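## Task

On a desk there is a fixed plate carrying three small valves. Close the one whose handwheel is red by turning it clockwise (viewed from above) until it will not turn further. Leave the other two valves exactly as they were at the start. Release the handwheel and move the robot away afterwards. The robot must not tip over or be left leaning, or the task fails.

## Robot and tools

ROBOT. A Rainbow Robotics RB-Y1: a wheeled base (two drive wheels, two rear casters, 0.66 m long, 0.58 m wide, front edge 0.10 m ahead of the drive axle), a folding torso (leg with ankle, knee, hip), a head, and two 7-joint arms with parallel grippers. The base cannot move sideways. A bent leg may stick out past the base front.

FRAMES. Base frame: origin on the floor between the drive wheels, x forward, y left, z up. The chest, left_hand and right_hand positions are reported in it; a hand point is midway between its finger pads, fingers along its -z, closing along its x. Reported hand positions can be off, more so at full reach. Odometry frame is the base frame at scene start; base_odometry counts wheel turns only (slip looks like travel), heading -3.142 to 3.142, left positive.

execute_actions. Argument "actions": a list holding one action, or empty to just read state and images. An action may contain:
- "base": exactly one relative move from where the base last reported itself: {"translate_m": d}, metres along base x, forward positive, -3 to 3; or {"rotate_rad": d}, radians, left (counter-clockwise from above) positive, -3.2 to 3.2. Moves needing over 8.667 s at top speed are refused.
- "joints": one dictionary for the whole robot (torso, both arms, grippers, head), keyed by joint name, each value an absolute target. Radians unless the name ends in _m. Ranges: torso_squat_rad 0 to 1.2 (bigger lowers chest); torso_shift_rad -0.3 to 0.6 (positive pushes hips forward); torso_pitch_rad -0.2 to 1.4 (positive leans forward); torso_yaw_rad -1.5 to 1.5 (positive left). Arm joints, same for both sides except roll: shoulder_pitch -2.356 to 2.356 (0 hangs, negative raises forward); left_shoulder_roll_rad 0 to 3.141 (positive raises outward left), right_shoulder_roll_rad -3.141 to 0 (negative raises outward right); shoulder_yaw -2.094 to 2.094 (positive swings a bent forearm left, both arms); elbow -2.617 to 0.01 (0 straight, negative bends); forearm_roll -3.141 to 3.141 and hand_roll -2.705 to 2.705 (positive = counter-clockwise from above on a hanging arm, both arms); wrist_pitch -1.57 to 1.919 (negative tips hand forward). left_gripper_m and right_gripper_m: pad opening 0 to 0.1 m. head_pan_rad -0.523 to 0.523 (left positive, relative to chest); head_tilt_rad -0.35 to 1.57 (positive looks down). Joint tolerance for done is ±0.02 (grippers ±0.004). Torso combined limits: squat + shift <= 1.52; squat - shift + pitch <= 1.57; shift + 0.5 pitch - 0.4 squat <= 0.7; shift + 0.3 pitch - 0.5 squat <= 0.39; breaking one leaves the torso off_target.
- "speeds": lower top speeds for this action only: translate_m 0.05 to 0.4 m/s, rotate_rad 0.1 to 1.509 rad/s.
- "min_time_s": 0.1 to 8 s, the shortest duration of each arm and head motion.
Top joint speeds: arms 1 rad/s (forearm, wrist, hand roll 1.5), head 1.5, squat and pitch 0.3, shift 0.15, yaw 0.6, grippers 0.1 m/s. Omitted joints may still be driving toward earlier targets. Unknown keys or out-of-range values reject the whole call.
"cameras": list from head_camera, left_wrist_camera, right_wrist_camera, all; omitted/null/["all"] gives all, [] gives none. Images come in the order of the "pictures" line.

wait: {"seconds": 0 to 10}; commands nothing and returns state and images.
zoom_image: {"camera", "region": [x0, y0, x1, y1]} in pixels of that camera's latest full image, top-left origin, at most 504 by 504.
finished_scene: {"scene": current scene number}; irreversible, reports success and gives the next task. The valve must already be shut and released.

RESULTS. base_status and joint_status per motion: done; off_target (resting short, may still push); contact_stop (arm or torso hit something firm; the whole torso group or that arm's seven joints stop and hold); time_out; stopped_with_arm (torso halted because an arm contact-stopped); limit_stop_at_<name>, e.g. limit_stop_at_own_body (a guard stopped an arm or torso before hitting the robot's body; move them apart). "joint command not followed" with a "cause:" line means an arm's targets were blocked by the self/arm collision check; send what it suggests. on_its_own shows uncommanded joints; "held at" is the held target. After a stop, first back the arm off in its own action, then the torso. If both hands hold one object and the torso contact-stops on starting, resend every arm joint at its reported position, then the torso command. Motor temperatures are listed per arm in joint_positions order.

GRIPPING. Command an opening at least 0.005 m below the object's width; off_target is then normal.

AVOID. The base does not stop on hitting furniture and may keep pushing; a bent leg can also shove the robot backward unreported. Never let arms strike or press each other, grippers included. Contact torque reaching a joint's load limit (shoulders 65.1, elbow 33.4, forearm/wrist/hand 23.2 N m) freezes the robot 10 s. Motors heat while holding loads: warning at 65 °C, brakes at 80 °C. Heavy weight far in front of the wheels tips the robot. Avoid drops, slams and hard shoves; keep the robot upright.

CAMERAS. head_camera 896x504, wrist cameras 644x364; pinhole with small radial distortion, calibrated in the base frame, with small errors that grow at long arm reach.

Each tool is called after "Call:" as a command line: name --argument value for each argument, lists and objects as JSON in quotes; but a table of rows of numbers goes row by row, as --pt "numbers of a row", without its own name.

## Session

Call:
execute_actions --actions '[]'

Scene clock: 0.00 s.
Motor temperatures (°C, as the motors report them): left_arm=[29 30 34 31 32 35 34] | right_arm=[30 32 35 31 33 42 35]
base_odometry: x=+0.000 y=+0.000 heading=+0.000 (m, m, rad; odometry frame)
base_status: not commanded
joint_positions: torso_squat_rad=+0.350 torso_shift_rad=+0.000 torso_pitch_rad=+0.000 torso_yaw_rad=-0.001 left_shoulder_pitch_rad=+0.044 left_shoulder_roll_rad=+0.019 left_shoulder_yaw_rad=-0.011 left_elbow_rad=-0.222 left_forearm_roll_rad=+0.028 left_wrist_pitch_rad=-0.036 left_hand_roll_rad=+0.006 left_gripper_m=+0.101 right_shoulder_pitch_rad=-0.028 right_shoulder_roll_rad=-0.016 right_shoulder_yaw_rad=-0.052 right_elbow_rad=-0.146 right_forearm_roll_rad=-0.031 right_wrist_pitch_rad=-0.002 right_hand_roll_rad=-0.008 right_gripper_m=+0.100 head_pan_rad=-0.001 head_tilt_rad=+0.400
joint_status: not commanded
chest: x=-0.2280 y=-0.0010 z=+1.2474 quat_wxyz=(+1.000, +0.001, +0.000, +0.000) (m; base frame)
left_hand: x=-0.1434 y=+0.2347 z=+0.5682 quat_wxyz=(+0.994, +0.009, -0.108, +0.017) (m; base frame)
right_hand: x=-0.1369 y=-0.2351 z=+0.5676 quat_wxyz=(+0.995, -0.007, -0.087, -0.041) (m; base frame)
pictures: head_camera, left_wrist_camera, right_wrist_camera
Images, in order (width x height): head_camera 896x504, left_wrist_camera 644x364, right_wrist_camera 644x364.

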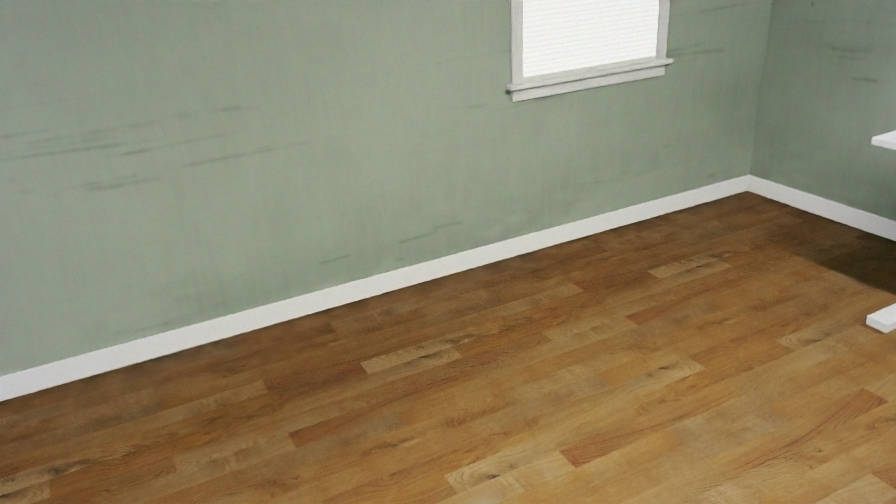

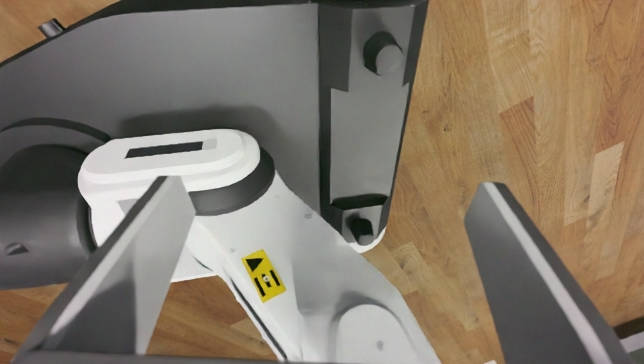

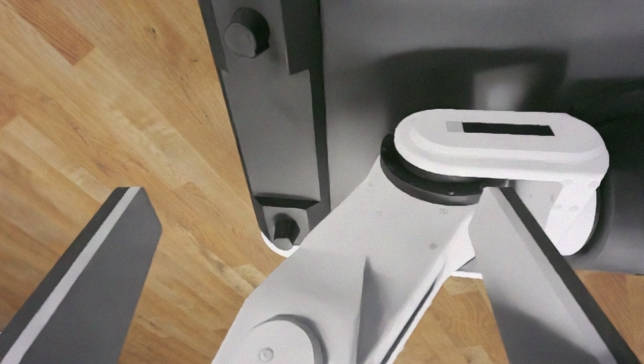

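Call:
execute_actions --actions '[{"base":{"rotate_rad":-0.9}}]' --cameras '["head_camera"]'

Scene clock: 6.43 s.
Motor temperatures (°C, as the motors report them): left_arm=[29 30 34 31 32 35 34] | right_arm=[30 32 35 31 33 42 35]
base_odometry: x=+0.000 y=+0.000 heading=-0.899 (m, m, rad; odometry frame)
base_status: done
joint_positions: torso_squat_rad=+0.350 torso_shift_rad=+0.000 torso_pitch_rad=+0.000 torso_yaw_rad=-0.001 left_shoulder_pitch_rad=+0.044 left_shoulder_roll_rad=+0.019 left_shoulder_yaw_rad=-0.011 left_elbow_rad=-0.222 left_forearm_roll_rad=+0.028 left_wrist_pitch_rad=-0.036 left_hand_roll_rad=+0.006 left_gripper_m=+0.101 right_shoulder_pitch_rad=-0.028 right_shoulder_roll_rad=-0.016 right_shoulder_yaw_rad=-0.052 right_elbow_rad=-0.146 right_forearm_roll_rad=-0.031 right_wrist_pitch_rad=-0.002 right_hand_roll_rad=-0.008 right_gripper_m=+0.100 head_pan_rad=-0.001 head_tilt_rad=+0.400
joint_status: not commanded
chest: x=-0.2281 y=-0.0010 z=+1.2474 quat_wxyz=(+1.000, +0.001, +0.000, +0.000) (m; base frame)
left_hand: x=-0.1434 y=+0.2347 z=+0.5682 quat_wxyz=(+0.994, +0.009, -0.108, +0.017) (m; base frame)
right_hand: x=-0.1369 y=-0.2351 z=+0.5676 quat_wxyz=(+0.995, -0.007, -0.087, -0.041) (m; base frame)
pictures: head_camera
camera_calibration (this result's frames):
head_camera: T_world_to_cam=[[0.0111307, -0.998398, -0.0554682, 0.0764599], [-0.418446, 0.0457303, -0.90709, 1.29058], [0.908174, 0.033307, -0.417267, 0.738856], [0, 0, 0, 1]] pos_world=[-0.131821, -0.0072903, 1.48322]
Images, in order (width x height): head_camera 896x504.

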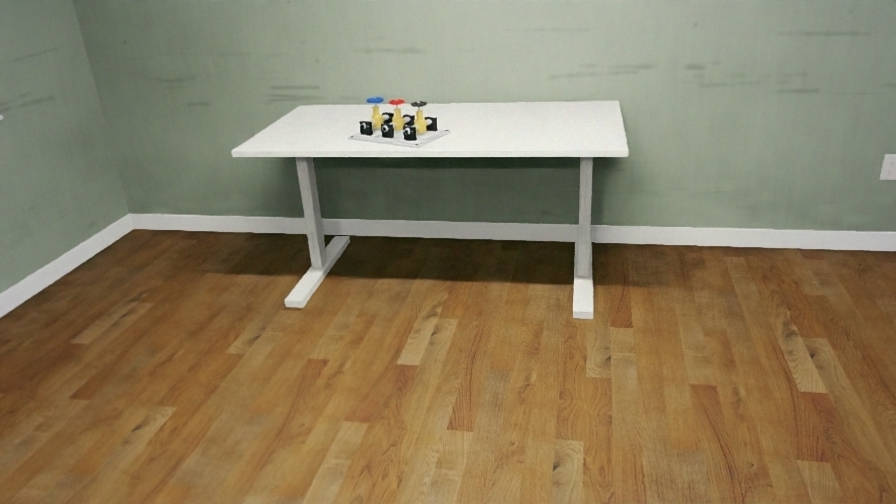

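Call:
execute_actions --actions '[{"base":{"translate_m":1.9},"joints":{"head_tilt_rad":0.8,"left_shoulder_pitch_rad":-0.6,"left_elbow_rad":-1.3,"left_wrist_pitch_rad":1.9,"left_hand_roll_rad":2.6}}]' --cameras '["head_camera"]'

Scene clock: 25.33 s.
Motor temperatures (°C, as the motors report them): left_arm=[29 30 34 31 32 35 34] | right_arm=[30 32 35 31 33 42 35]
base_odometry: x=+1.181 y=-1.488 heading=-0.900 (m, m, rad; odometry frame)
base_status: done
joint_positions: torso_squat_rad=+0.350 torso_shift_rad=+0.000 torso_pitch_rad=+0.000 torso_yaw_rad=-0.001 left_shoulder_pitch_rad=-0.600 left_shoulder_roll_rad=+0.019 left_shoulder_yaw_rad=-0.011 left_elbow_rad=-1.300 left_forearm_roll_rad=+0.028 left_wrist_pitch_rad=+1.900 left_hand_roll_rad=+2.600 left_gripper_m=+0.101 right_shoulder_pitch_rad=-0.028 right_shoulder_roll_rad=-0.016 right_shoulder_yaw_rad=-0.052 right_elbow_rad=-0.146 right_forearm_roll_rad=-0.031 right_wrist_pitch_rad=-0.002 right_hand_roll_rad=-0.008 right_gripper_m=+0.100 head_pan_rad=-0.001 head_tilt_rad=+0.800
joint_status: all done
chest: x=-0.2280 y=-0.0010 z=+1.2474 quat_wxyz=(+1.000, +0.001, +0.000, +0.000) (m; base frame)
left_hand: x=+0.1872 y=+0.1636 z=+0.9241 quat_wxyz=(+0.363, +0.024, -0.023, +0.931) (m; base frame)
right_hand: x=-0.1369 y=-0.2351 z=+0.5676 quat_wxyz=(+0.995, -0.007, -0.087, -0.041) (m; base frame)
pictures: head_camera
camera_calibration (this result's frames):
head_camera: T_world_to_cam=[[-0.0110897, -0.998356, -0.0562403, 0.0729638], [-0.739079, 0.0460677, -0.672041, 0.884341], [0.673527, 0.0341133, -0.738375, 1.15528], [0, 0, 0, 1]] pos_world=[-0.123707, -0.00730622, 1.45145]
Images, in order (width x height): head_camera 896x504.

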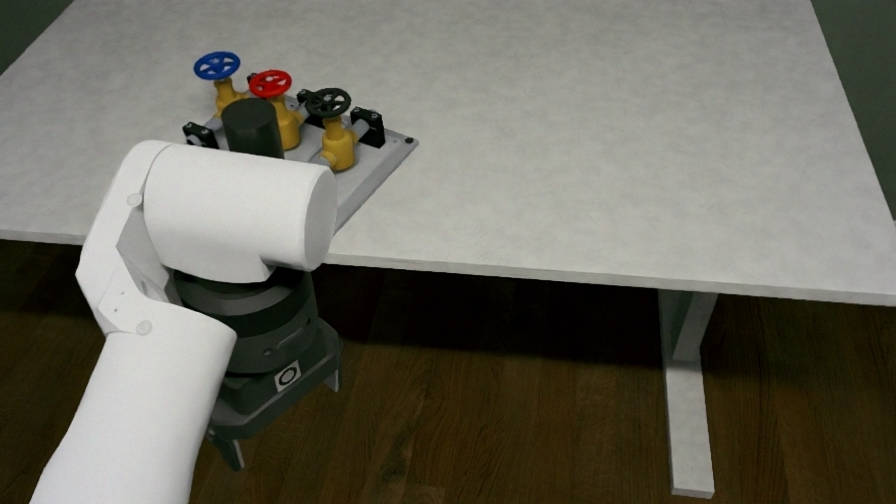

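Call:
execute_actions --actions '[{"base":{"translate_m":0.25},"joints":{"torso_squat_rad":0.2,"torso_pitch_rad":0.4,"torso_yaw_rad":0.2,"head_tilt_rad":0.6,"left_shoulder_pitch_rad":-1.5,"left_elbow_rad":-0.8}}]'

Scene clock: 42.03 s.
Motor temperatures (°C, as the motors report them): left_arm=[30 30 34 32 32 35 34] | right_arm=[30 32 35 31 33 42 35]
base_odometry: x=+1.337 y=-1.684 heading=-0.900 (m, m, rad; odometry frame)
base_status: done
joint_positions: torso_squat_rad=+0.200 torso_shift_rad=+0.000 torso_pitch_rad=+0.400 torso_yaw_rad=+0.200 left_shoulder_pitch_rad=-1.500 left_shoulder_roll_rad=+0.019 left_shoulder_yaw_rad=-0.011 left_elbow_rad=-0.800 left_forearm_roll_rad=+0.028 left_wrist_pitch_rad=+1.900 left_hand_roll_rad=+2.600 left_gripper_m=+0.101 right_shoulder_pitch_rad=-0.028 right_shoulder_roll_rad=-0.016 right_shoulder_yaw_rad=-0.052 right_elbow_rad=-0.146 right_forearm_roll_rad=-0.031 right_wrist_pitch_rad=-0.002 right_hand_roll_rad=-0.008 right_gripper_m=+0.100 head_pan_rad=-0.001 head_tilt_rad=+0.600
joint_status: all done
chest: x=-0.1075 y=-0.0010 z=+1.2515 quat_wxyz=(+0.975, +0.020, +0.198, +0.098) (m; base frame)
left_hand: x=+0.3615 y=+0.1619 z=+1.0161 quat_wxyz=(+0.384, +0.074, -0.095, +0.915) (m; base frame)
right_hand: x=-0.2465 y=-0.2121 z=+0.5723 quat_wxyz=(+0.992, +0.014, +0.112, +0.058) (m; base frame)
pictures: head_camera, left_wrist_camera, right_wrist_camera
camera_calibration (this result's frames):
head_camera: T_world_to_cam=[[0.161764, -0.978204, -0.13019, 0.185589], [-0.855155, -0.0731146, -0.513191, 0.788151], [0.492486, 0.194349, -0.848343, 1.16285], [0, 0, 0, 1]] pos_world=[0.0712808, 0.0131703, 1.41513]
left_wrist_camera: T_world_to_cam=[[-0.681683, 0.710946, 0.172816, -0.0502015], [0.562014, 0.357583, 0.745838, -0.987934], [0.468454, 0.60555, -0.643319, 0.474817], [0, 0, 0, 1]] pos_world=[0.298581, 0.101434, 1.05097]
right_wrist_camera: T_world_to_cam=[[-0.967296, -0.134006, 0.21536, -0.394477], [0.0577356, 0.710438, 0.701387, -0.205932], [-0.24699, 0.690883, -0.679468, 0.561351], [0, 0, 0, 1]] pos_world=[-0.231038, -0.294389, 0.610812]
Images, in order (width x height): head_camera 896x504, left_wrist_camera 644x364, right_wrist_camera 644x364.

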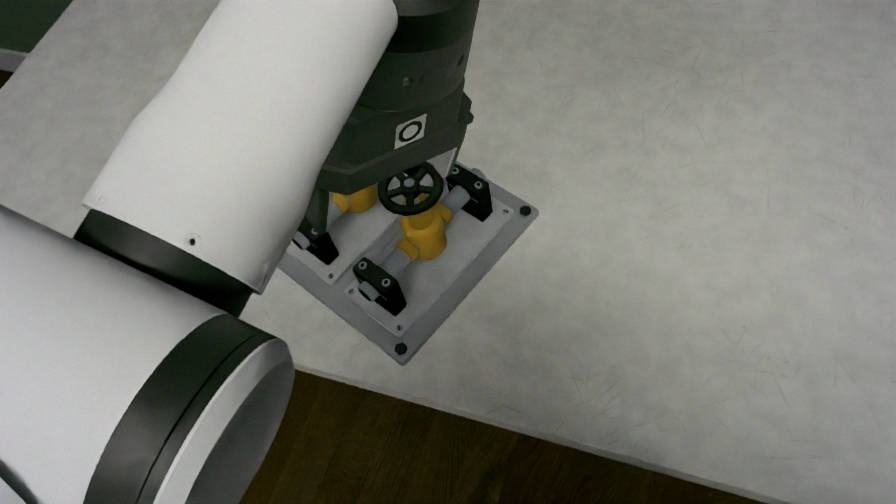

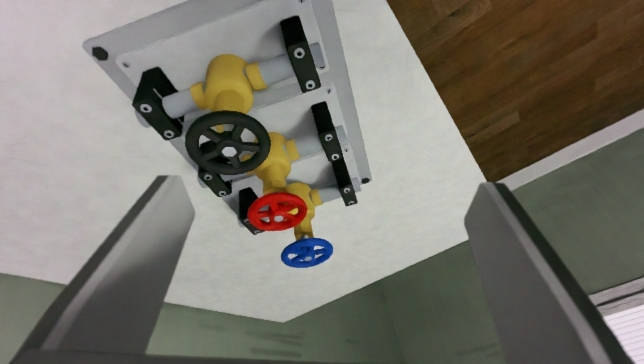

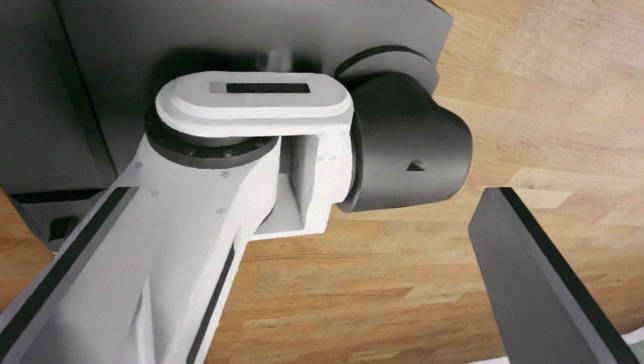

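Call:
execute_actions --actions '[{"base":{"translate_m":0.12},"joints":{"left_shoulder_roll_rad":0.3,"left_forearm_roll_rad":0.2,"left_elbow_rad":-0.85}}]' --cameras '["left_wrist_camera"]'

Scene clock: 55.10 s.
Motor temperatures (°C, as the motors report them): left_arm=[30 30 34 32 32 35 34] | right_arm=[30 32 35 31 33 42 35]
base_odometry: x=+1.411 y=-1.778 heading=-0.900 (m, m, rad; odometry frame)
base_status: done
joint_positions: torso_squat_rad=+0.200 torso_shift_rad=+0.000 torso_pitch_rad=+0.400 torso_yaw_rad=+0.200 left_shoulder_pitch_rad=-1.500 left_shoulder_roll_rad=+0.300 left_shoulder_yaw_rad=-0.011 left_elbow_rad=-0.850 left_forearm_roll_rad=+0.200 left_wrist_pitch_rad=+1.900 left_hand_roll_rad=+2.600 left_gripper_m=+0.101 right_shoulder_pitch_rad=-0.028 right_shoulder_roll_rad=-0.016 right_shoulder_yaw_rad=-0.052 right_elbow_rad=-0.146 right_forearm_roll_rad=-0.031 right_wrist_pitch_rad=-0.002 right_hand_roll_rad=-0.008 right_gripper_m=+0.100 head_pan_rad=-0.001 head_tilt_rad=+0.600
joint_status: all done
chest: x=-0.1076 y=-0.0010 z=+1.2515 quat_wxyz=(+0.975, +0.020, +0.198, +0.098) (m; base frame)
left_hand: x=+0.3906 y=+0.2751 z=+1.0652 quat_wxyz=(+0.302, +0.030, -0.093, +0.948) (m; base frame)
right_hand: x=-0.2465 y=-0.2122 z=+0.5723 quat_wxyz=(+0.992, +0.014, +0.112, +0.058) (m; base frame)
pictures: left_wrist_camera
camera_calibration (this result's frames):
left_wrist_camera: T_world_to_cam=[[-0.804435, 0.588969, 0.0774643, 0.0637674], [0.415404, 0.464508, 0.782094, -1.09216], [0.424646, 0.661323, -0.618327, 0.399317], [0, 0, 0, 1]] pos_world=[0.335415, 0.205683, 1.09614]
Images, in order (width x height): left_wrist_camera 644x364.

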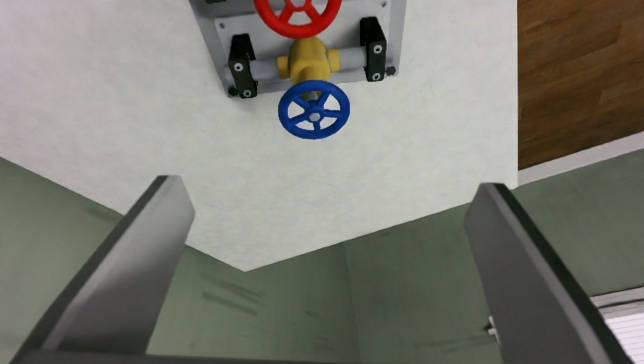

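Call:
execute_actions --actions '[{"joints":{"left_shoulder_roll_rad":0.4,"left_forearm_roll_rad":0.46,"torso_squat_rad":0.7}}]' --cameras '["left_wrist_camera","head_camera"]'

Scene clock: 65.40 s.
Motor temperatures (°C, as the motors report them): left_arm=[31 30 34 32 32 35 34] | right_arm=[30 32 35 31 33 42 35]
base_odometry: x=+1.411 y=-1.778 heading=-0.900 (m, m, rad; odometry frame)
base_status: not commanded
joint_positions: torso_squat_rad=+0.700 torso_shift_rad=+0.000 torso_pitch_rad=+0.400 torso_yaw_rad=+0.200 left_shoulder_pitch_rad=-1.500 left_shoulder_roll_rad=+0.400 left_shoulder_yaw_rad=-0.011 left_elbow_rad=-0.850 left_forearm_roll_rad=+0.460 left_wrist_pitch_rad=+1.900 left_hand_roll_rad=+2.600 left_gripper_m=+0.101 right_shoulder_pitch_rad=-0.028 right_shoulder_roll_rad=-0.016 right_shoulder_yaw_rad=-0.052 right_elbow_rad=-0.146 right_forearm_roll_rad=-0.031 right_wrist_pitch_rad=-0.002 right_hand_roll_rad=-0.008 right_gripper_m=+0.100 head_pan_rad=-0.001 head_tilt_rad=+0.600
joint_status: all done
chest: x=-0.1076 y=-0.0009 z=+1.1009 quat_wxyz=(+0.975, +0.020, +0.198, +0.098) (m; base frame)
left_hand: x=+0.3903 y=+0.2734 z=+0.9282 quat_wxyz=(+0.304, -0.002, -0.001, +0.953) (m; base frame)
right_hand: x=-0.2465 y=-0.2120 z=+0.4216 quat_wxyz=(+0.992, +0.014, +0.112, +0.058) (m; base frame)
pictures: head_camera, left_wrist_camera
camera_calibration (this result's frames):
head_camera: T_world_to_cam=[[0.161827, -0.978197, -0.130166, 0.16612], [-0.855075, -0.0731527, -0.513318, 0.710948], [0.492604, 0.194371, -0.848269, 1.03497], [0, 0, 0, 1]] pos_world=[0.0712016, 0.0133382, 1.2645]
left_wrist_camera: T_world_to_cam=[[-0.803728, 0.593405, -0.0435049, 0.185944], [0.411966, 0.607755, 0.678909, -0.926142], [0.429308, 0.527735, -0.732932, 0.457035], [0, 0, 0, 1]] pos_world=[0.334779, 0.211334, 0.971831]
Images, in order (width x height): head_camera 896x504, left_wrist_camera 644x364.

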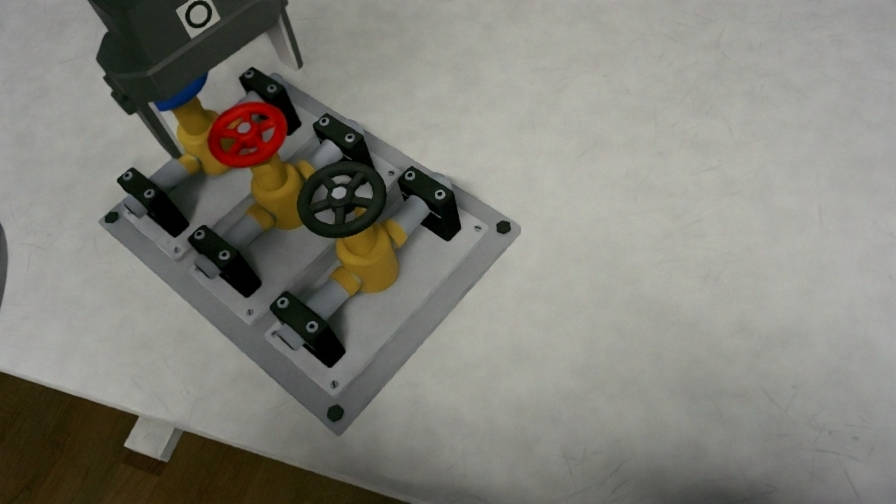

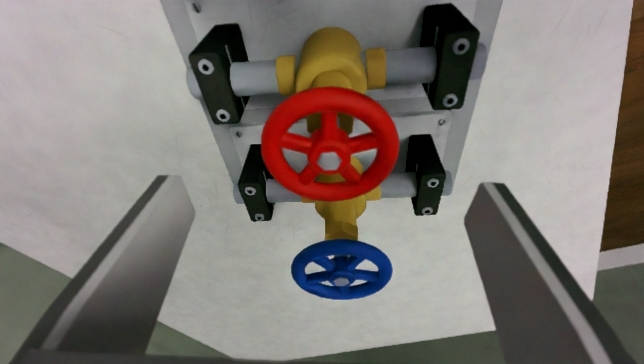

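Call:
execute_actions --actions '[{"joints":{"torso_squat_rad":0.83,"left_gripper_m":0.085}}]' --cameras '["left_wrist_camera","head_camera"]'

Scene clock: 73.10 s.
Motor temperatures (°C, as the motors report them): left_arm=[31 31 34 33 32 35 34] | right_arm=[30 32 35 31 33 42 35]
base_odometry: x=+1.411 y=-1.778 heading=-0.900 (m, m, rad; odometry frame)
base_status: not commanded
joint_positions: torso_squat_rad=+0.830 torso_shift_rad=+0.000 torso_pitch_rad=+0.400 torso_yaw_rad=+0.200 left_shoulder_pitch_rad=-1.500 left_shoulder_roll_rad=+0.400 left_shoulder_yaw_rad=-0.011 left_elbow_rad=-0.850 left_forearm_roll_rad=+0.460 left_wrist_pitch_rad=+1.900 left_hand_roll_rad=+2.600 left_gripper_m=+0.085 right_shoulder_pitch_rad=-0.028 right_shoulder_roll_rad=-0.016 right_shoulder_yaw_rad=-0.052 right_elbow_rad=-0.146 right_forearm_roll_rad=-0.031 right_wrist_pitch_rad=-0.002 right_hand_roll_rad=-0.008 right_gripper_m=+0.100 head_pan_rad=-0.001 head_tilt_rad=+0.600
joint_status: all done
chest: x=-0.1076 y=-0.0008 z=+1.0379 quat_wxyz=(+0.975, +0.020, +0.198, +0.098) (m; base frame)
left_hand: x=+0.3903 y=+0.2734 z=+0.8652 quat_wxyz=(+0.304, -0.002, -0.001, +0.953) (m; base frame)
right_hand: x=-0.2465 y=-0.2119 z=+0.3586 quat_wxyz=(+0.992, +0.014, +0.112, +0.058) (m; base frame)
pictures: head_camera, left_wrist_camera
camera_calibration (this result's frames):
head_camera: T_world_to_cam=[[0.161827, -0.978197, -0.130167, 0.157984], [-0.855076, -0.0731521, -0.513317, 0.678632], [0.492603, 0.194371, -0.84827, 0.981526], [0, 0, 0, 1]] pos_world=[0.0712131, 0.0134023, 1.20152]
left_wrist_camera: T_world_to_cam=[[-0.803725, 0.593409, -0.0434862, 0.18315], [0.411993, 0.607762, 0.678886, -0.8834], [0.429287, 0.527722, -0.732954, 0.410859], [0, 0, 0, 1]] pos_world=[0.334781, 0.211395, 0.908834]
Images, in order (width x height): head_camera 896x504, left_wrist_camera 644x364.

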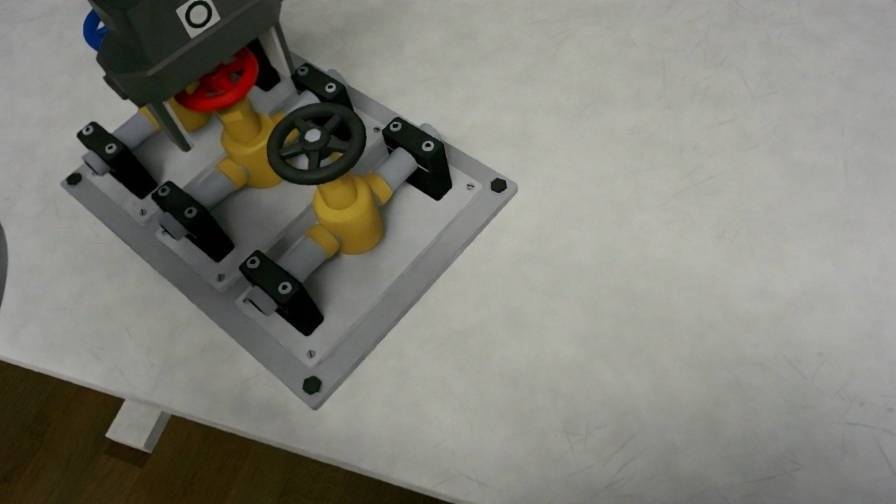

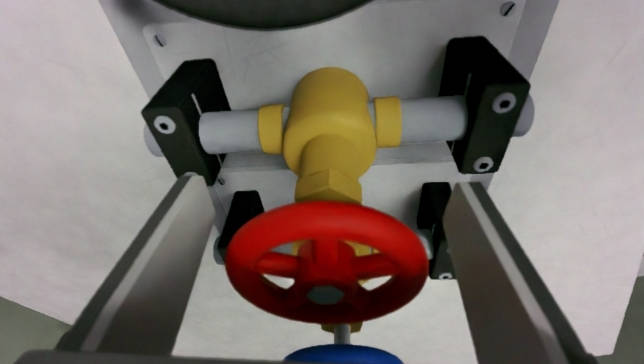

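Grip and turn partway to check clearance.

Call:
execute_actions --actions '[{"joints":{"left_gripper_m":0.05}}]' --cameras '[]'

Call:
execute_actions --actions '[{"joints":{"left_hand_roll_rad":1.3,"head_tilt_rad":0.4},"min_time_s":2}]' --cameras '["left_wrist_camera","head_camera"]'

Scene clock: 81.73 s.
Motor temperatures (°C, as the motors report them): left_arm=[31 31 34 33 32 35 34] | right_arm=[30 32 35 31 33 42 35]
base_odometry: x=+1.411 y=-1.778 heading=-0.900 (m, m, rad; odometry frame)
base_status: not commanded
joint_positions: torso_squat_rad=+0.830 torso_shift_rad=+0.000 torso_pitch_rad=+0.400 torso_yaw_rad=+0.200 left_shoulder_pitch_rad=-1.500 left_shoulder_roll_rad=+0.400 left_shoulder_yaw_rad=-0.011 left_elbow_rad=-0.850 left_forearm_roll_rad=+0.460 left_wrist_pitch_rad=+1.900 left_hand_roll_rad=+2.600 left_gripper_m=+0.063 right_shoulder_pitch_rad=-0.028 right_shoulder_roll_rad=-0.016 right_shoulder_yaw_rad=-0.052 right_elbow_rad=-0.146 right_forearm_roll_rad=-0.031 right_wrist_pitch_rad=-0.002 right_hand_roll_rad=-0.008 right_gripper_m=+0.100 head_pan_rad=-0.001 head_tilt_rad=+0.600
joint_status: left_gripper_m off_target (ended at +0.063, target +0.050)
chest: x=-0.1076 y=-0.0008 z=+1.0379 quat_wxyz=(+0.975, +0.020, +0.198, +0.098) (m; base frame)
left_hand: x=+0.3903 y=+0.2734 z=+0.8652 quat_wxyz=(+0.304, -0.002, -0.001, +0.953) (m; base frame)
right_hand: x=-0.2465 y=-0.2119 z=+0.3586 quat_wxyz=(+0.992, +0.014, +0.112, +0.058) (m; base frame)
pictures: none
No camera images: the call's "cameras" was empty. Leave "cameras" out to get every camera's image.

Scene clock: 84.03 s.
Motor temperatures (°C, as the motors report them): left_arm=[32 31 34 33 33 35 34] | right_arm=[30 32 35 31 33 42 35]
base_odometry: x=+1.411 y=-1.778 heading=-0.900 (m, m, rad; odometry frame)
base_status: not commanded
joint_positions: torso_squat_rad=+0.830 torso_shift_rad=-0.001 torso_pitch_rad=+0.399 torso_yaw_rad=+0.201 left_shoulder_pitch_rad=-1.496 left_shoulder_roll_rad=+0.409 left_shoulder_yaw_rad=-0.011 left_elbow_rad=-0.848 left_forearm_roll_rad=+0.457 left_wrist_pitch_rad=+1.902 left_hand_roll_rad=+1.300 left_gripper_m=+0.063 right_shoulder_pitch_rad=-0.028 right_shoulder_roll_rad=-0.016 right_shoulder_yaw_rad=-0.052 right_elbow_rad=-0.146 right_forearm_roll_rad=-0.031 right_wrist_pitch_rad=-0.002 right_hand_roll_rad=-0.008 right_gripper_m=+0.100 head_pan_rad=-0.001 head_tilt_rad=+0.400
joint_status: all done
chest: x=-0.1080 y=-0.0002 z=+1.0379 quat_wxyz=(+0.975, +0.020, +0.197, +0.099) (m; base frame)
left_hand: x=+0.3884 y=+0.2808 z=+0.8650 quat_wxyz=(+0.815, +0.002, -0.003, +0.580) (m; base frame)
right_hand: x=-0.2461 y=-0.2120 z=+0.3587 quat_wxyz=(+0.992, +0.013, +0.111, +0.059) (m; base frame)
pictures: head_camera, left_wrist_camera
camera_calibration (this result's frames):
head_camera: T_world_to_cam=[[0.17382, -0.975849, -0.132307, 0.161579], [-0.738902, -0.0404231, -0.672599, 0.87274], [0.651007, 0.214673, -0.728083, 0.837356], [0, 0, 0, 1]] pos_world=[0.0716594, 0.0131975, 1.21805]
left_wrist_camera: T_world_to_cam=[[0.345434, 0.937862, -0.0330313, -0.374868], [0.698174, -0.233314, 0.676844, -0.760113], [0.627079, -0.256866, -0.735385, 0.553218], [0, 0, 0, 1]] pos_world=[0.313272, 0.316332, 0.908924]
Images, in order (width x height): head_camera 896x504, left_wrist_camera 644x364.

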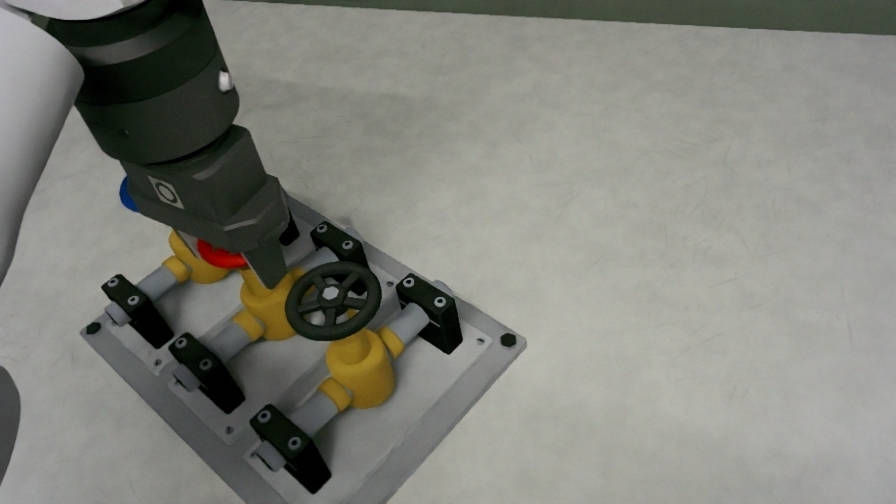

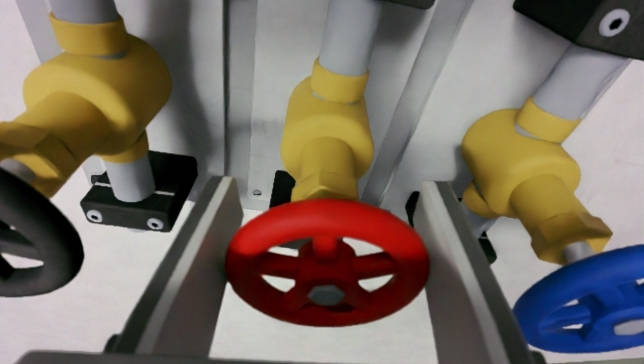

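Clear. Recentre slightly and continue.

Call:
execute_actions --actions '[{"joints":{"left_hand_roll_rad":-2.6,"left_shoulder_roll_rad":0.415,"left_shoulder_pitch_rad":-1.495}}]' --cameras '["left_wrist_camera"]'

Call:
execute_actions --actions '[{"joints":{"left_gripper_m":0.073}}]' --cameras '[]'

Call:
execute_actions --actions '[{"joints":{"left_hand_roll_rad":2.6}}]' --cameras '["left_wrist_camera"]'

Call:
execute_actions --actions '[{"joints":{"left_gripper_m":0.05}}]' --cameras '[]'

Call:
execute_actions --actions '[{"joints":{"left_hand_roll_rad":-2.6}}]' --cameras '["left_wrist_camera"]'

Scene clock: 105.57 s.
Motor temperatures (°C, as the motors report them): left_arm=[34 32 34 34 44 37 34] | right_arm=[30 32 35 31 33 42 35]
TORQUE FAULT: left_forearm_roll_rad reached its load limit. The robot stopped for 10 seconds, dropped its targets and accepts commands again. The stop added 8.9 s to the call and to motion_time.
base_odometry: x=+1.411 y=-1.778 heading=-0.900 (m, m, rad; odometry frame)
base_status: not commanded
joint_positions: torso_squat_rad=+0.830 torso_shift_rad=+0.000 torso_pitch_rad=+0.401 torso_yaw_rad=+0.201 left_shoulder_pitch_rad=-1.494 left_shoulder_roll_rad=+0.424 left_shoulder_yaw_rad=-0.011 left_elbow_rad=-0.847 left_forearm_roll_rad=+0.452 left_wrist_pitch_rad=+1.897 left_hand_roll_rad=+0.514 left_gripper_m=+0.063 right_shoulder_pitch_rad=-0.028 right_shoulder_roll_rad=-0.016 right_shoulder_yaw_rad=-0.052 right_elbow_rad=-0.146 right_forearm_roll_rad=-0.031 right_wrist_pitch_rad=-0.002 right_hand_roll_rad=-0.008 right_gripper_m=+0.100 head_pan_rad=-0.001 head_tilt_rad=+0.400
joint_status: left_hand_roll_rad torque_fault (moved -0.786 of -3.900); the others done
on_its_own: left_hand_roll_rad is held at +0.514, not at your -2.600, since a torque_fault
chest: x=-0.1072 y=-0.0002 z=+1.0379 quat_wxyz=(+0.975, +0.020, +0.198, +0.098) (m; base frame)
left_hand: x=+0.3898 y=+0.2904 z=+0.8660 quat_wxyz=(+0.973, +0.008, -0.005, +0.231) (m; base frame)
right_hand: x=-0.2464 y=-0.2120 z=+0.3589 quat_wxyz=(+0.992, +0.013, +0.112, +0.058) (m; base frame)
pictures: left_wrist_camera
camera_calibration (this result's frames):
left_wrist_camera: T_world_to_cam=[[0.901506, 0.432016, -0.0254693, -0.460701], [0.337017, -0.66391, 0.667565, -0.485705], [0.27149, -0.610397, -0.744116, 0.80431], [0, 0, 0, 1]] pos_world=[0.360654, 0.367515, 0.911006]
Images, in order (width x height): left_wrist_camera 644x364.

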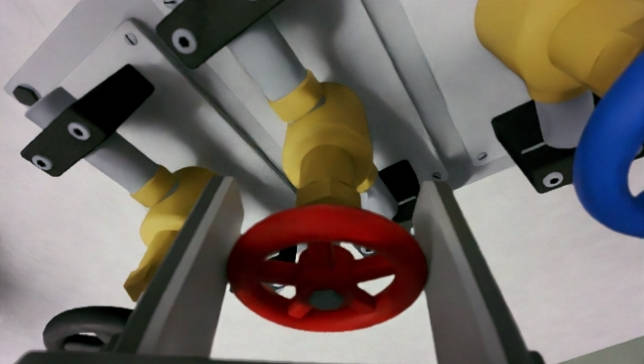

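not run: a stop came earlier in this reply.

not run: a stop came earlier in this reply.

not run: a stop came earlier in this reply.

not run: a stop came earlier in this reply.

Call:
execute_actions --actions '[{"joints":{"left_gripper_m":0.078}}]' --cameras '[]'

Call:
execute_actions --actions '[{"base":{"translate_m":0.005},"joints":{"left_shoulder_pitch_rad":-1.5,"left_elbow_rad":-0.85,"left_wrist_pitch_rad":1.9,"left_shoulder_roll_rad":0.412,"left_forearm_roll_rad":0.457,"left_hand_roll_rad":-0.5}}]' --cameras '["left_wrist_camera"]'

Call:
execute_actions --actions '[{"joints":{"left_hand_roll_rad":1.05}}]' --cameras '["left_wrist_camera"]'

Scene clock: 124.30 s.
Motor temperatures (°C, as the motors report them): left_arm=[34 32 34 35 48 37 34] | right_arm=[30 32 35 31 33 42 35]
base_odometry: x=+1.411 y=-1.778 heading=-0.900 (m, m, rad; odometry frame)
base_status: not commanded
joint_positions: torso_squat_rad=+0.830 torso_shift_rad=+0.000 torso_pitch_rad=+0.400 torso_yaw_rad=+0.200 left_shoulder_pitch_rad=-1.496 left_shoulder_roll_rad=+0.418 left_shoulder_yaw_rad=-0.011 left_elbow_rad=-0.848 left_forearm_roll_rad=+0.455 left_wrist_pitch_rad=+1.899 left_hand_roll_rad=+0.514 left_gripper_m=+0.078 right_shoulder_pitch_rad=-0.028 right_shoulder_roll_rad=-0.016 right_shoulder_yaw_rad=-0.052 right_elbow_rad=-0.146 right_forearm_roll_rad=-0.031 right_wrist_pitch_rad=-0.002 right_hand_roll_rad=-0.008 right_gripper_m=+0.100 head_pan_rad=-0.001 head_tilt_rad=+0.400
joint_status: all done
on_its_own: left_hand_roll_rad is held at +0.514, not at your -2.600, since a torque_fault
chest: x=-0.1074 y=-0.0008 z=+1.0379 quat_wxyz=(+0.975, +0.020, +0.198, +0.098) (m; base frame)
left_hand: x=+0.3898 y=+0.2850 z=+0.8660 quat_wxyz=(+0.974, +0.006, -0.004, +0.227) (m; base frame)
right_hand: x=-0.2465 y=-0.2120 z=+0.3587 quat_wxyz=(+0.992, +0.014, +0.112, +0.058) (m; base frame)
pictures: none
No camera images: the call's "cameras" was empty. Leave "cameras" out to get every camera's image.

Scene clock: 125.57 s.
Motor temperatures (°C, as the motors report them): left_arm=[34 32 34 34 47 37 34] | right_arm=[30 32 35 31 33 42 35]
base_odometry: x=+1.414 y=-1.782 heading=-0.900 (m, m, rad; odometry frame)
base_status: done
joint_positions: torso_squat_rad=+0.830 torso_shift_rad=+0.000 torso_pitch_rad=+0.400 torso_yaw_rad=+0.200 left_shoulder_pitch_rad=-1.500 left_shoulder_roll_rad=+0.412 left_shoulder_yaw_rad=-0.011 left_elbow_rad=-0.850 left_forearm_roll_rad=+0.457 left_wrist_pitch_rad=+1.900 left_hand_roll_rad=-0.500 left_gripper_m=+0.078 right_shoulder_pitch_rad=-0.028 right_shoulder_roll_rad=-0.016 right_shoulder_yaw_rad=-0.052 right_elbow_rad=-0.146 right_forearm_roll_rad=-0.031 right_wrist_pitch_rad=-0.002 right_hand_roll_rad=-0.008 right_gripper_m=+0.100 head_pan_rad=-0.001 head_tilt_rad=+0.400
joint_status: all done
chest: x=-0.1076 y=-0.0008 z=+1.0379 quat_wxyz=(+0.975, +0.020, +0.198, +0.098) (m; base frame)
left_hand: x=+0.3907 y=+0.2807 z=+0.8675 quat_wxyz=(+0.960, +0.005, -0.003, -0.278) (m; base frame)
right_hand: x=-0.2465 y=-0.2119 z=+0.3587 quat_wxyz=(+0.992, +0.014, +0.112, +0.058) (m; base frame)
pictures: left_wrist_camera
camera_calibration (this result's frames):
left_wrist_camera: T_world_to_cam=[[0.834375, -0.549971, -0.0367615, -0.145693], [-0.38875, -0.63444, 0.668101, -0.218635], [-0.390759, -0.543155, -0.743162, 1.03836], [0, 0, 0, 1]] pos_world=[0.442318, 0.345155, 0.912387]
Images, in order (width x height): left_wrist_camera 644x364.

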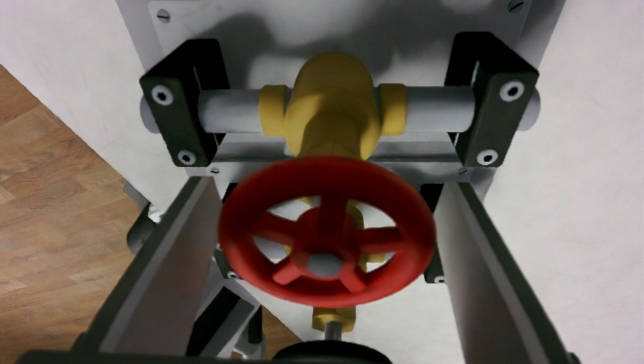

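Scene clock: 127.17 s.
Motor temperatures (°C, as the motors report them): left_arm=[34 32 34 34 46 37 34] | right_arm=[30 32 35 31 33 42 35]
base_odometry: x=+1.414 y=-1.782 heading=-0.900 (m, m, rad; odometry frame)
base_status: not commanded
joint_positions: torso_squat_rad=+0.830 torso_shift_rad=+0.000 torso_pitch_rad=+0.400 torso_yaw_rad=+0.200 left_shoulder_pitch_rad=-1.500 left_shoulder_roll_rad=+0.412 left_shoulder_yaw_rad=-0.011 left_elbow_rad=-0.850 left_forearm_roll_rad=+0.457 left_wrist_pitch_rad=+1.900 left_hand_roll_rad=+1.050 left_gripper_m=+0.078 right_shoulder_pitch_rad=-0.028 right_shoulder_roll_rad=-0.016 right_shoulder_yaw_rad=-0.052 right_elbow_rad=-0.146 right_forearm_roll_rad=-0.031 right_wrist_pitch_rad=-0.002 right_hand_roll_rad=-0.008 right_gripper_m=+0.100 head_pan_rad=-0.001 head_tilt_rad=+0.400
joint_status: all done
chest: x=-0.1076 y=-0.0008 z=+1.0379 quat_wxyz=(+0.975, +0.020, +0.198, +0.098) (m; base frame)
left_hand: x=+0.3907 y=+0.2807 z=+0.8675 quat_wxyz=(+0.881, +0.002, -0.006, +0.473) (m; base frame)
right_hand: x=-0.2465 y=-0.2119 z=+0.3587 quat_wxyz=(+0.992, +0.014, +0.112, +0.058) (m; base frame)
pictures: left_wrist_camera
camera_calibration (this result's frames):
left_wrist_camera: T_world_to_cam=[[0.567942, 0.822618, -0.0272304, -0.43512], [0.614464, -0.401755, 0.67899, -0.685385], [0.547609, -0.402359, -0.733642, 0.623932], [0, 0, 0, 1]] pos_world=[0.326596, 0.333626, 0.911264]
Images, in order (width x height): left_wrist_camera 644x364.

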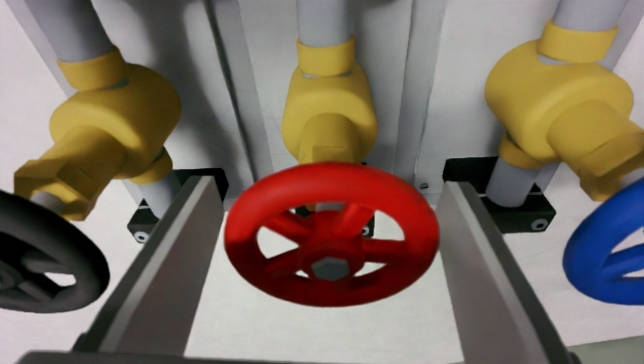

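Call:
execute_actions --actions '[{"joints":{"left_hand_roll_rad":2.6,"left_shoulder_roll_rad":0.416}}]' --cameras '[]'

Call:
execute_actions --actions '[{"joints":{"left_gripper_m":0.055}}]' --cameras '[]'

Call:
execute_actions --actions '[{"joints":{"left_hand_roll_rad":-2.6}}]' --cameras '["left_wrist_camera"]'

Call:
execute_actions --actions '[{"joints":{"left_gripper_m":0.075}}]' --cameras '[]'

Call:
execute_actions --actions '[{"joints":{"left_hand_roll_rad":2.6}}]' --cameras '[]'

Call:
execute_actions --actions '[{"joints":{"left_gripper_m":0.055}}]' --cameras '[]'

Call:
execute_actions --actions '[{"joints":{"left_hand_roll_rad":-2.6}}]' --cameras '["left_wrist_camera"]'

Scene clock: 140.83 s.
Motor temperatures (°C, as the motors report them): left_arm=[33 32 34 34 41 36 34] | right_arm=[30 32 35 31 33 42 35]
base_odometry: x=+1.414 y=-1.782 heading=-0.900 (m, m, rad; odometry frame)
base_status: not commanded
joint_positions: torso_squat_rad=+0.830 torso_shift_rad=+0.000 torso_pitch_rad=+0.400 torso_yaw_rad=+0.200 left_shoulder_pitch_rad=-1.500 left_shoulder_roll_rad=+0.416 left_shoulder_yaw_rad=-0.011 left_elbow_rad=-0.850 left_forearm_roll_rad=+0.457 left_wrist_pitch_rad=+1.900 left_hand_roll_rad=+2.600 left_gripper_m=+0.078 right_shoulder_pitch_rad=-0.028 right_shoulder_roll_rad=-0.016 right_shoulder_yaw_rad=-0.052 right_elbow_rad=-0.146 right_forearm_roll_rad=-0.031 right_wrist_pitch_rad=-0.002 right_hand_roll_rad=-0.008 right_gripper_m=+0.100 head_pan_rad=-0.001 head_tilt_rad=+0.400
joint_status: all done
chest: x=-0.1076 y=-0.0008 z=+1.0379 quat_wxyz=(+0.975, +0.020, +0.198, +0.098) (m; base frame)
left_hand: x=+0.3908 y=+0.2826 z=+0.8682 quat_wxyz=(+0.297, -0.003, -0.006, +0.955) (m; base frame)
right_hand: x=-0.2465 y=-0.2119 z=+0.3587 quat_wxyz=(+0.992, +0.014, +0.112, +0.058) (m; base frame)
pictures: none
No camera images: the call's "cameras" was empty. Leave "cameras" out to get every camera's image.

Scene clock: 141.53 s.
Motor temperatures (°C, as the motors report them): left_arm=[33 32 34 34 41 36 34] | right_arm=[30 32 35 31 33 42 35]
base_odometry: x=+1.414 y=-1.782 heading=-0.900 (m, m, rad; odometry frame)
base_status: not commanded
joint_positions: torso_squat_rad=+0.830 torso_shift_rad=+0.000 torso_pitch_rad=+0.400 torso_yaw_rad=+0.200 left_shoulder_pitch_rad=-1.500 left_shoulder_roll_rad=+0.416 left_shoulder_yaw_rad=-0.011 left_elbow_rad=-0.850 left_forearm_roll_rad=+0.457 left_wrist_pitch_rad=+1.900 left_hand_roll_rad=+2.600 left_gripper_m=+0.064 right_shoulder_pitch_rad=-0.028 right_shoulder_roll_rad=-0.016 right_shoulder_yaw_rad=-0.052 right_elbow_rad=-0.146 right_forearm_roll_rad=-0.031 right_wrist_pitch_rad=-0.002 right_hand_roll_rad=-0.008 right_gripper_m=+0.100 head_pan_rad=-0.001 head_tilt_rad=+0.400
joint_status: left_gripper_m off_target (ended at +0.064, target +0.055)
chest: x=-0.1075 y=-0.0008 z=+1.0379 quat_wxyz=(+0.975, +0.020, +0.198, +0.098) (m; base frame)
left_hand: x=+0.3911 y=+0.2824 z=+0.8684 quat_wxyz=(+0.297, -0.004, -0.007, +0.955) (m; base frame)
right_hand: x=-0.2465 y=-0.2119 z=+0.3587 quat_wxyz=(+0.992, +0.014, +0.112, +0.058) (m; base frame)
pictures: none
No camera images: the call's "cameras" was empty. Leave "cameras" out to get every camera's image.

Scene clock: 145.60 s.
Motor temperatures (°C, as the motors report them): left_arm=[33 31 34 34 40 36 35] | right_arm=[30 32 35 31 33 42 35]
base_odometry: x=+1.414 y=-1.782 heading=-0.900 (m, m, rad; odometry frame)
base_status: not commanded
joint_positions: torso_squat_rad=+0.830 torso_shift_rad=+0.000 torso_pitch_rad=+0.400 torso_yaw_rad=+0.200 left_shoulder_pitch_rad=-1.500 left_shoulder_roll_rad=+0.416 left_shoulder_yaw_rad=-0.011 left_elbow_rad=-0.850 left_forearm_roll_rad=+0.457 left_wrist_pitch_rad=+1.900 left_hand_roll_rad=-2.599 left_gripper_m=+0.063 right_shoulder_pitch_rad=-0.028 right_shoulder_roll_rad=-0.016 right_shoulder_yaw_rad=-0.052 right_elbow_rad=-0.146 right_forearm_roll_rad=-0.031 right_wrist_pitch_rad=-0.002 right_hand_roll_rad=-0.008 right_gripper_m=+0.100 head_pan_rad=-0.001 head_tilt_rad=+0.400
joint_status: all done
chest: x=-0.1075 y=-0.0008 z=+1.0379 quat_wxyz=(+0.975, +0.020, +0.198, +0.098) (m; base frame)
left_hand: x=+0.3911 y=+0.2826 z=+0.8685 quat_wxyz=(+0.238, +0.006, +0.004, -0.971) (m; base frame)
right_hand: x=-0.2465 y=-0.2119 z=+0.3587 quat_wxyz=(+0.992, +0.014, +0.112, +0.058) (m; base frame)
pictures: left_wrist_camera
camera_calibration (this result's frames):
left_wrist_camera: T_world_to_cam=[[-0.894119, -0.444621, -0.0535093, 0.515869], [-0.358707, 0.639516, 0.679962, -0.600003], [-0.268106, 0.627161, -0.731292, 0.651274], [0, 0, 0, 1]] pos_world=[0.420633, 0.204624, 0.911855]
Images, in order (width x height): left_wrist_camera 644x364.

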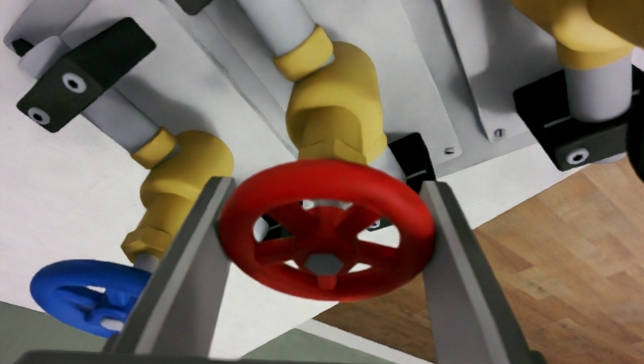

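Scene clock: 146.30 s.
Motor temperatures (°C, as the motors report them): left_arm=[33 31 34 34 40 36 35] | right_arm=[30 32 35 31 33 42 35]
base_odometry: x=+1.414 y=-1.782 heading=-0.900 (m, m, rad; odometry frame)
base_status: not commanded
joint_positions: torso_squat_rad=+0.830 torso_shift_rad=+0.000 torso_pitch_rad=+0.400 torso_yaw_rad=+0.200 left_shoulder_pitch_rad=-1.500 left_shoulder_roll_rad=+0.416 left_shoulder_yaw_rad=-0.011 left_elbow_rad=-0.850 left_forearm_roll_rad=+0.457 left_wrist_pitch_rad=+1.900 left_hand_roll_rad=-2.600 left_gripper_m=+0.075 right_shoulder_pitch_rad=-0.028 right_shoulder_roll_rad=-0.016 right_shoulder_yaw_rad=-0.052 right_elbow_rad=-0.146 right_forearm_roll_rad=-0.031 right_wrist_pitch_rad=-0.002 right_hand_roll_rad=-0.008 right_gripper_m=+0.100 head_pan_rad=-0.001 head_tilt_rad=+0.400
joint_status: all done
chest: x=-0.1075 y=-0.0008 z=+1.0379 quat_wxyz=(+0.975, +0.020, +0.198, +0.098) (m; base frame)
left_hand: x=+0.3911 y=+0.2826 z=+0.8685 quat_wxyz=(+0.238, +0.006, +0.004, -0.971) (m; base frame)
right_hand: x=-0.2465 y=-0.2119 z=+0.3587 quat_wxyz=(+0.992, +0.014, +0.112, +0.058) (m; base frame)
pictures: none
No camera images: the call's "cameras" was empty. Leave "cameras" out to get every camera's image.

Scene clock: 150.37 s.
Motor temperatures (°C, as the motors report them): left_arm=[33 31 34 34 39 36 35] | right_arm=[30 32 35 31 33 42 35]
base_odometry: x=+1.414 y=-1.782 heading=-0.900 (m, m, rad; odometry frame)
base_status: not commanded
joint_positions: torso_squat_rad=+0.830 torso_shift_rad=+0.000 torso_pitch_rad=+0.400 torso_yaw_rad=+0.200 left_shoulder_pitch_rad=-1.500 left_shoulder_roll_rad=+0.416 left_shoulder_yaw_rad=-0.011 left_elbow_rad=-0.850 left_forearm_roll_rad=+0.457 left_wrist_pitch_rad=+1.900 left_hand_roll_rad=+2.600 left_gripper_m=+0.075 right_shoulder_pitch_rad=-0.028 right_shoulder_roll_rad=-0.016 right_shoulder_yaw_rad=-0.052 right_elbow_rad=-0.146 right_forearm_roll_rad=-0.031 right_wrist_pitch_rad=-0.002 right_hand_roll_rad=-0.008 right_gripper_m=+0.100 head_pan_rad=-0.001 head_tilt_rad=+0.400
joint_status: all done
chest: x=-0.1075 y=-0.0008 z=+1.0379 quat_wxyz=(+0.975, +0.020, +0.198, +0.098) (m; base frame)
left_hand: x=+0.3911 y=+0.2826 z=+0.8685 quat_wxyz=(+0.297, -0.003, -0.007, +0.955) (m; base frame)
right_hand: x=-0.2465 y=-0.2119 z=+0.3587 quat_wxyz=(+0.992, +0.014, +0.112, +0.058) (m; base frame)
pictures: none
No camera images: the call's "cameras" was empty. Leave "cameras" out to get every camera's image.

Scene clock: 151.07 s.
Motor temperatures (°C, as the motors report them): left_arm=[33 31 34 34 39 36 35] | right_arm=[30 32 35 31 33 42 35]
base_odometry: x=+1.414 y=-1.782 heading=-0.900 (m, m, rad; odometry frame)
base_status: not commanded
joint_positions: torso_squat_rad=+0.830 torso_shift_rad=+0.000 torso_pitch_rad=+0.400 torso_yaw_rad=+0.200 left_shoulder_pitch_rad=-1.500 left_shoulder_roll_rad=+0.416 left_shoulder_yaw_rad=-0.011 left_elbow_rad=-0.850 left_forearm_roll_rad=+0.457 left_wrist_pitch_rad=+1.900 left_hand_roll_rad=+2.600 left_gripper_m=+0.064 right_shoulder_pitch_rad=-0.028 right_shoulder_roll_rad=-0.016 right_shoulder_yaw_rad=-0.052 right_elbow_rad=-0.146 right_forearm_roll_rad=-0.031 right_wrist_pitch_rad=-0.002 right_hand_roll_rad=-0.008 right_gripper_m=+0.100 head_pan_rad=-0.001 head_tilt_rad=+0.400
joint_status: left_gripper_m off_target (ended at +0.064, target +0.055)
chest: x=-0.1075 y=-0.0008 z=+1.0379 quat_wxyz=(+0.975, +0.020, +0.198, +0.098) (m; base frame)
left_hand: x=+0.3912 y=+0.2825 z=+0.8685 quat_wxyz=(+0.297, -0.004, -0.007, +0.955) (m; base frame)
right_hand: x=-0.2465 y=-0.2119 z=+0.3587 quat_wxyz=(+0.992, +0.014, +0.112, +0.058) (m; base frame)
pictures: none
No camera images: the call's "cameras" was empty. Leave "cameras" out to get every camera's image.

Scene clock: 155.13 s.
Motor temperatures (°C, as the motors report them): left_arm=[33 31 34 33 38 36 35] | right_arm=[30 32 35 31 33 42 35]
base_odometry: x=+1.414 y=-1.782 heading=-0.900 (m, m, rad; odometry frame)
base_status: not commanded
joint_positions: torso_squat_rad=+0.830 torso_shift_rad=+0.000 torso_pitch_rad=+0.400 torso_yaw_rad=+0.200 left_shoulder_pitch_rad=-1.500 left_shoulder_roll_rad=+0.416 left_shoulder_yaw_rad=-0.011 left_elbow_rad=-0.850 left_forearm_roll_rad=+0.457 left_wrist_pitch_rad=+1.900 left_hand_roll_rad=-2.599 left_gripper_m=+0.063 right_shoulder_pitch_rad=-0.028 right_shoulder_roll_rad=-0.016 right_shoulder_yaw_rad=-0.052 right_elbow_rad=-0.146 right_forearm_roll_rad=-0.031 right_wrist_pitch_rad=-0.002 right_hand_roll_rad=-0.008 right_gripper_m=+0.100 head_pan_rad=-0.001 head_tilt_rad=+0.400
joint_status: all done
chest: x=-0.1075 y=-0.0008 z=+1.0379 quat_wxyz=(+0.975, +0.020, +0.198, +0.098) (m; base frame)
left_hand: x=+0.3911 y=+0.2827 z=+0.8685 quat_wxyz=(+0.238, +0.006, +0.004, -0.971) (m; base frame)
right_hand: x=-0.2465 y=-0.2119 z=+0.3587 quat_wxyz=(+0.992, +0.014, +0.112, +0.058) (m; base frame)
pictures: left_wrist_camera
camera_calibration (this result's frames):
left_wrist_camera: T_world_to_cam=[[-0.894077, -0.44471, -0.0534798, 0.515857], [-0.358734, 0.639448, 0.680012, -0.600062], [-0.268211, 0.627168, -0.731248, 0.651225], [0, 0, 0, 1]] pos_world=[0.420618, 0.204687, 0.911844]
Images, in order (width x height): left_wrist_camera 644x364.

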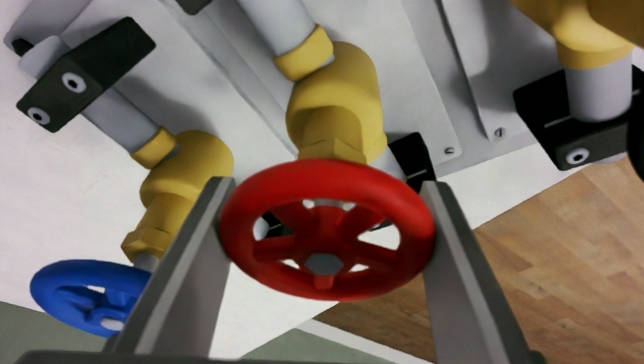

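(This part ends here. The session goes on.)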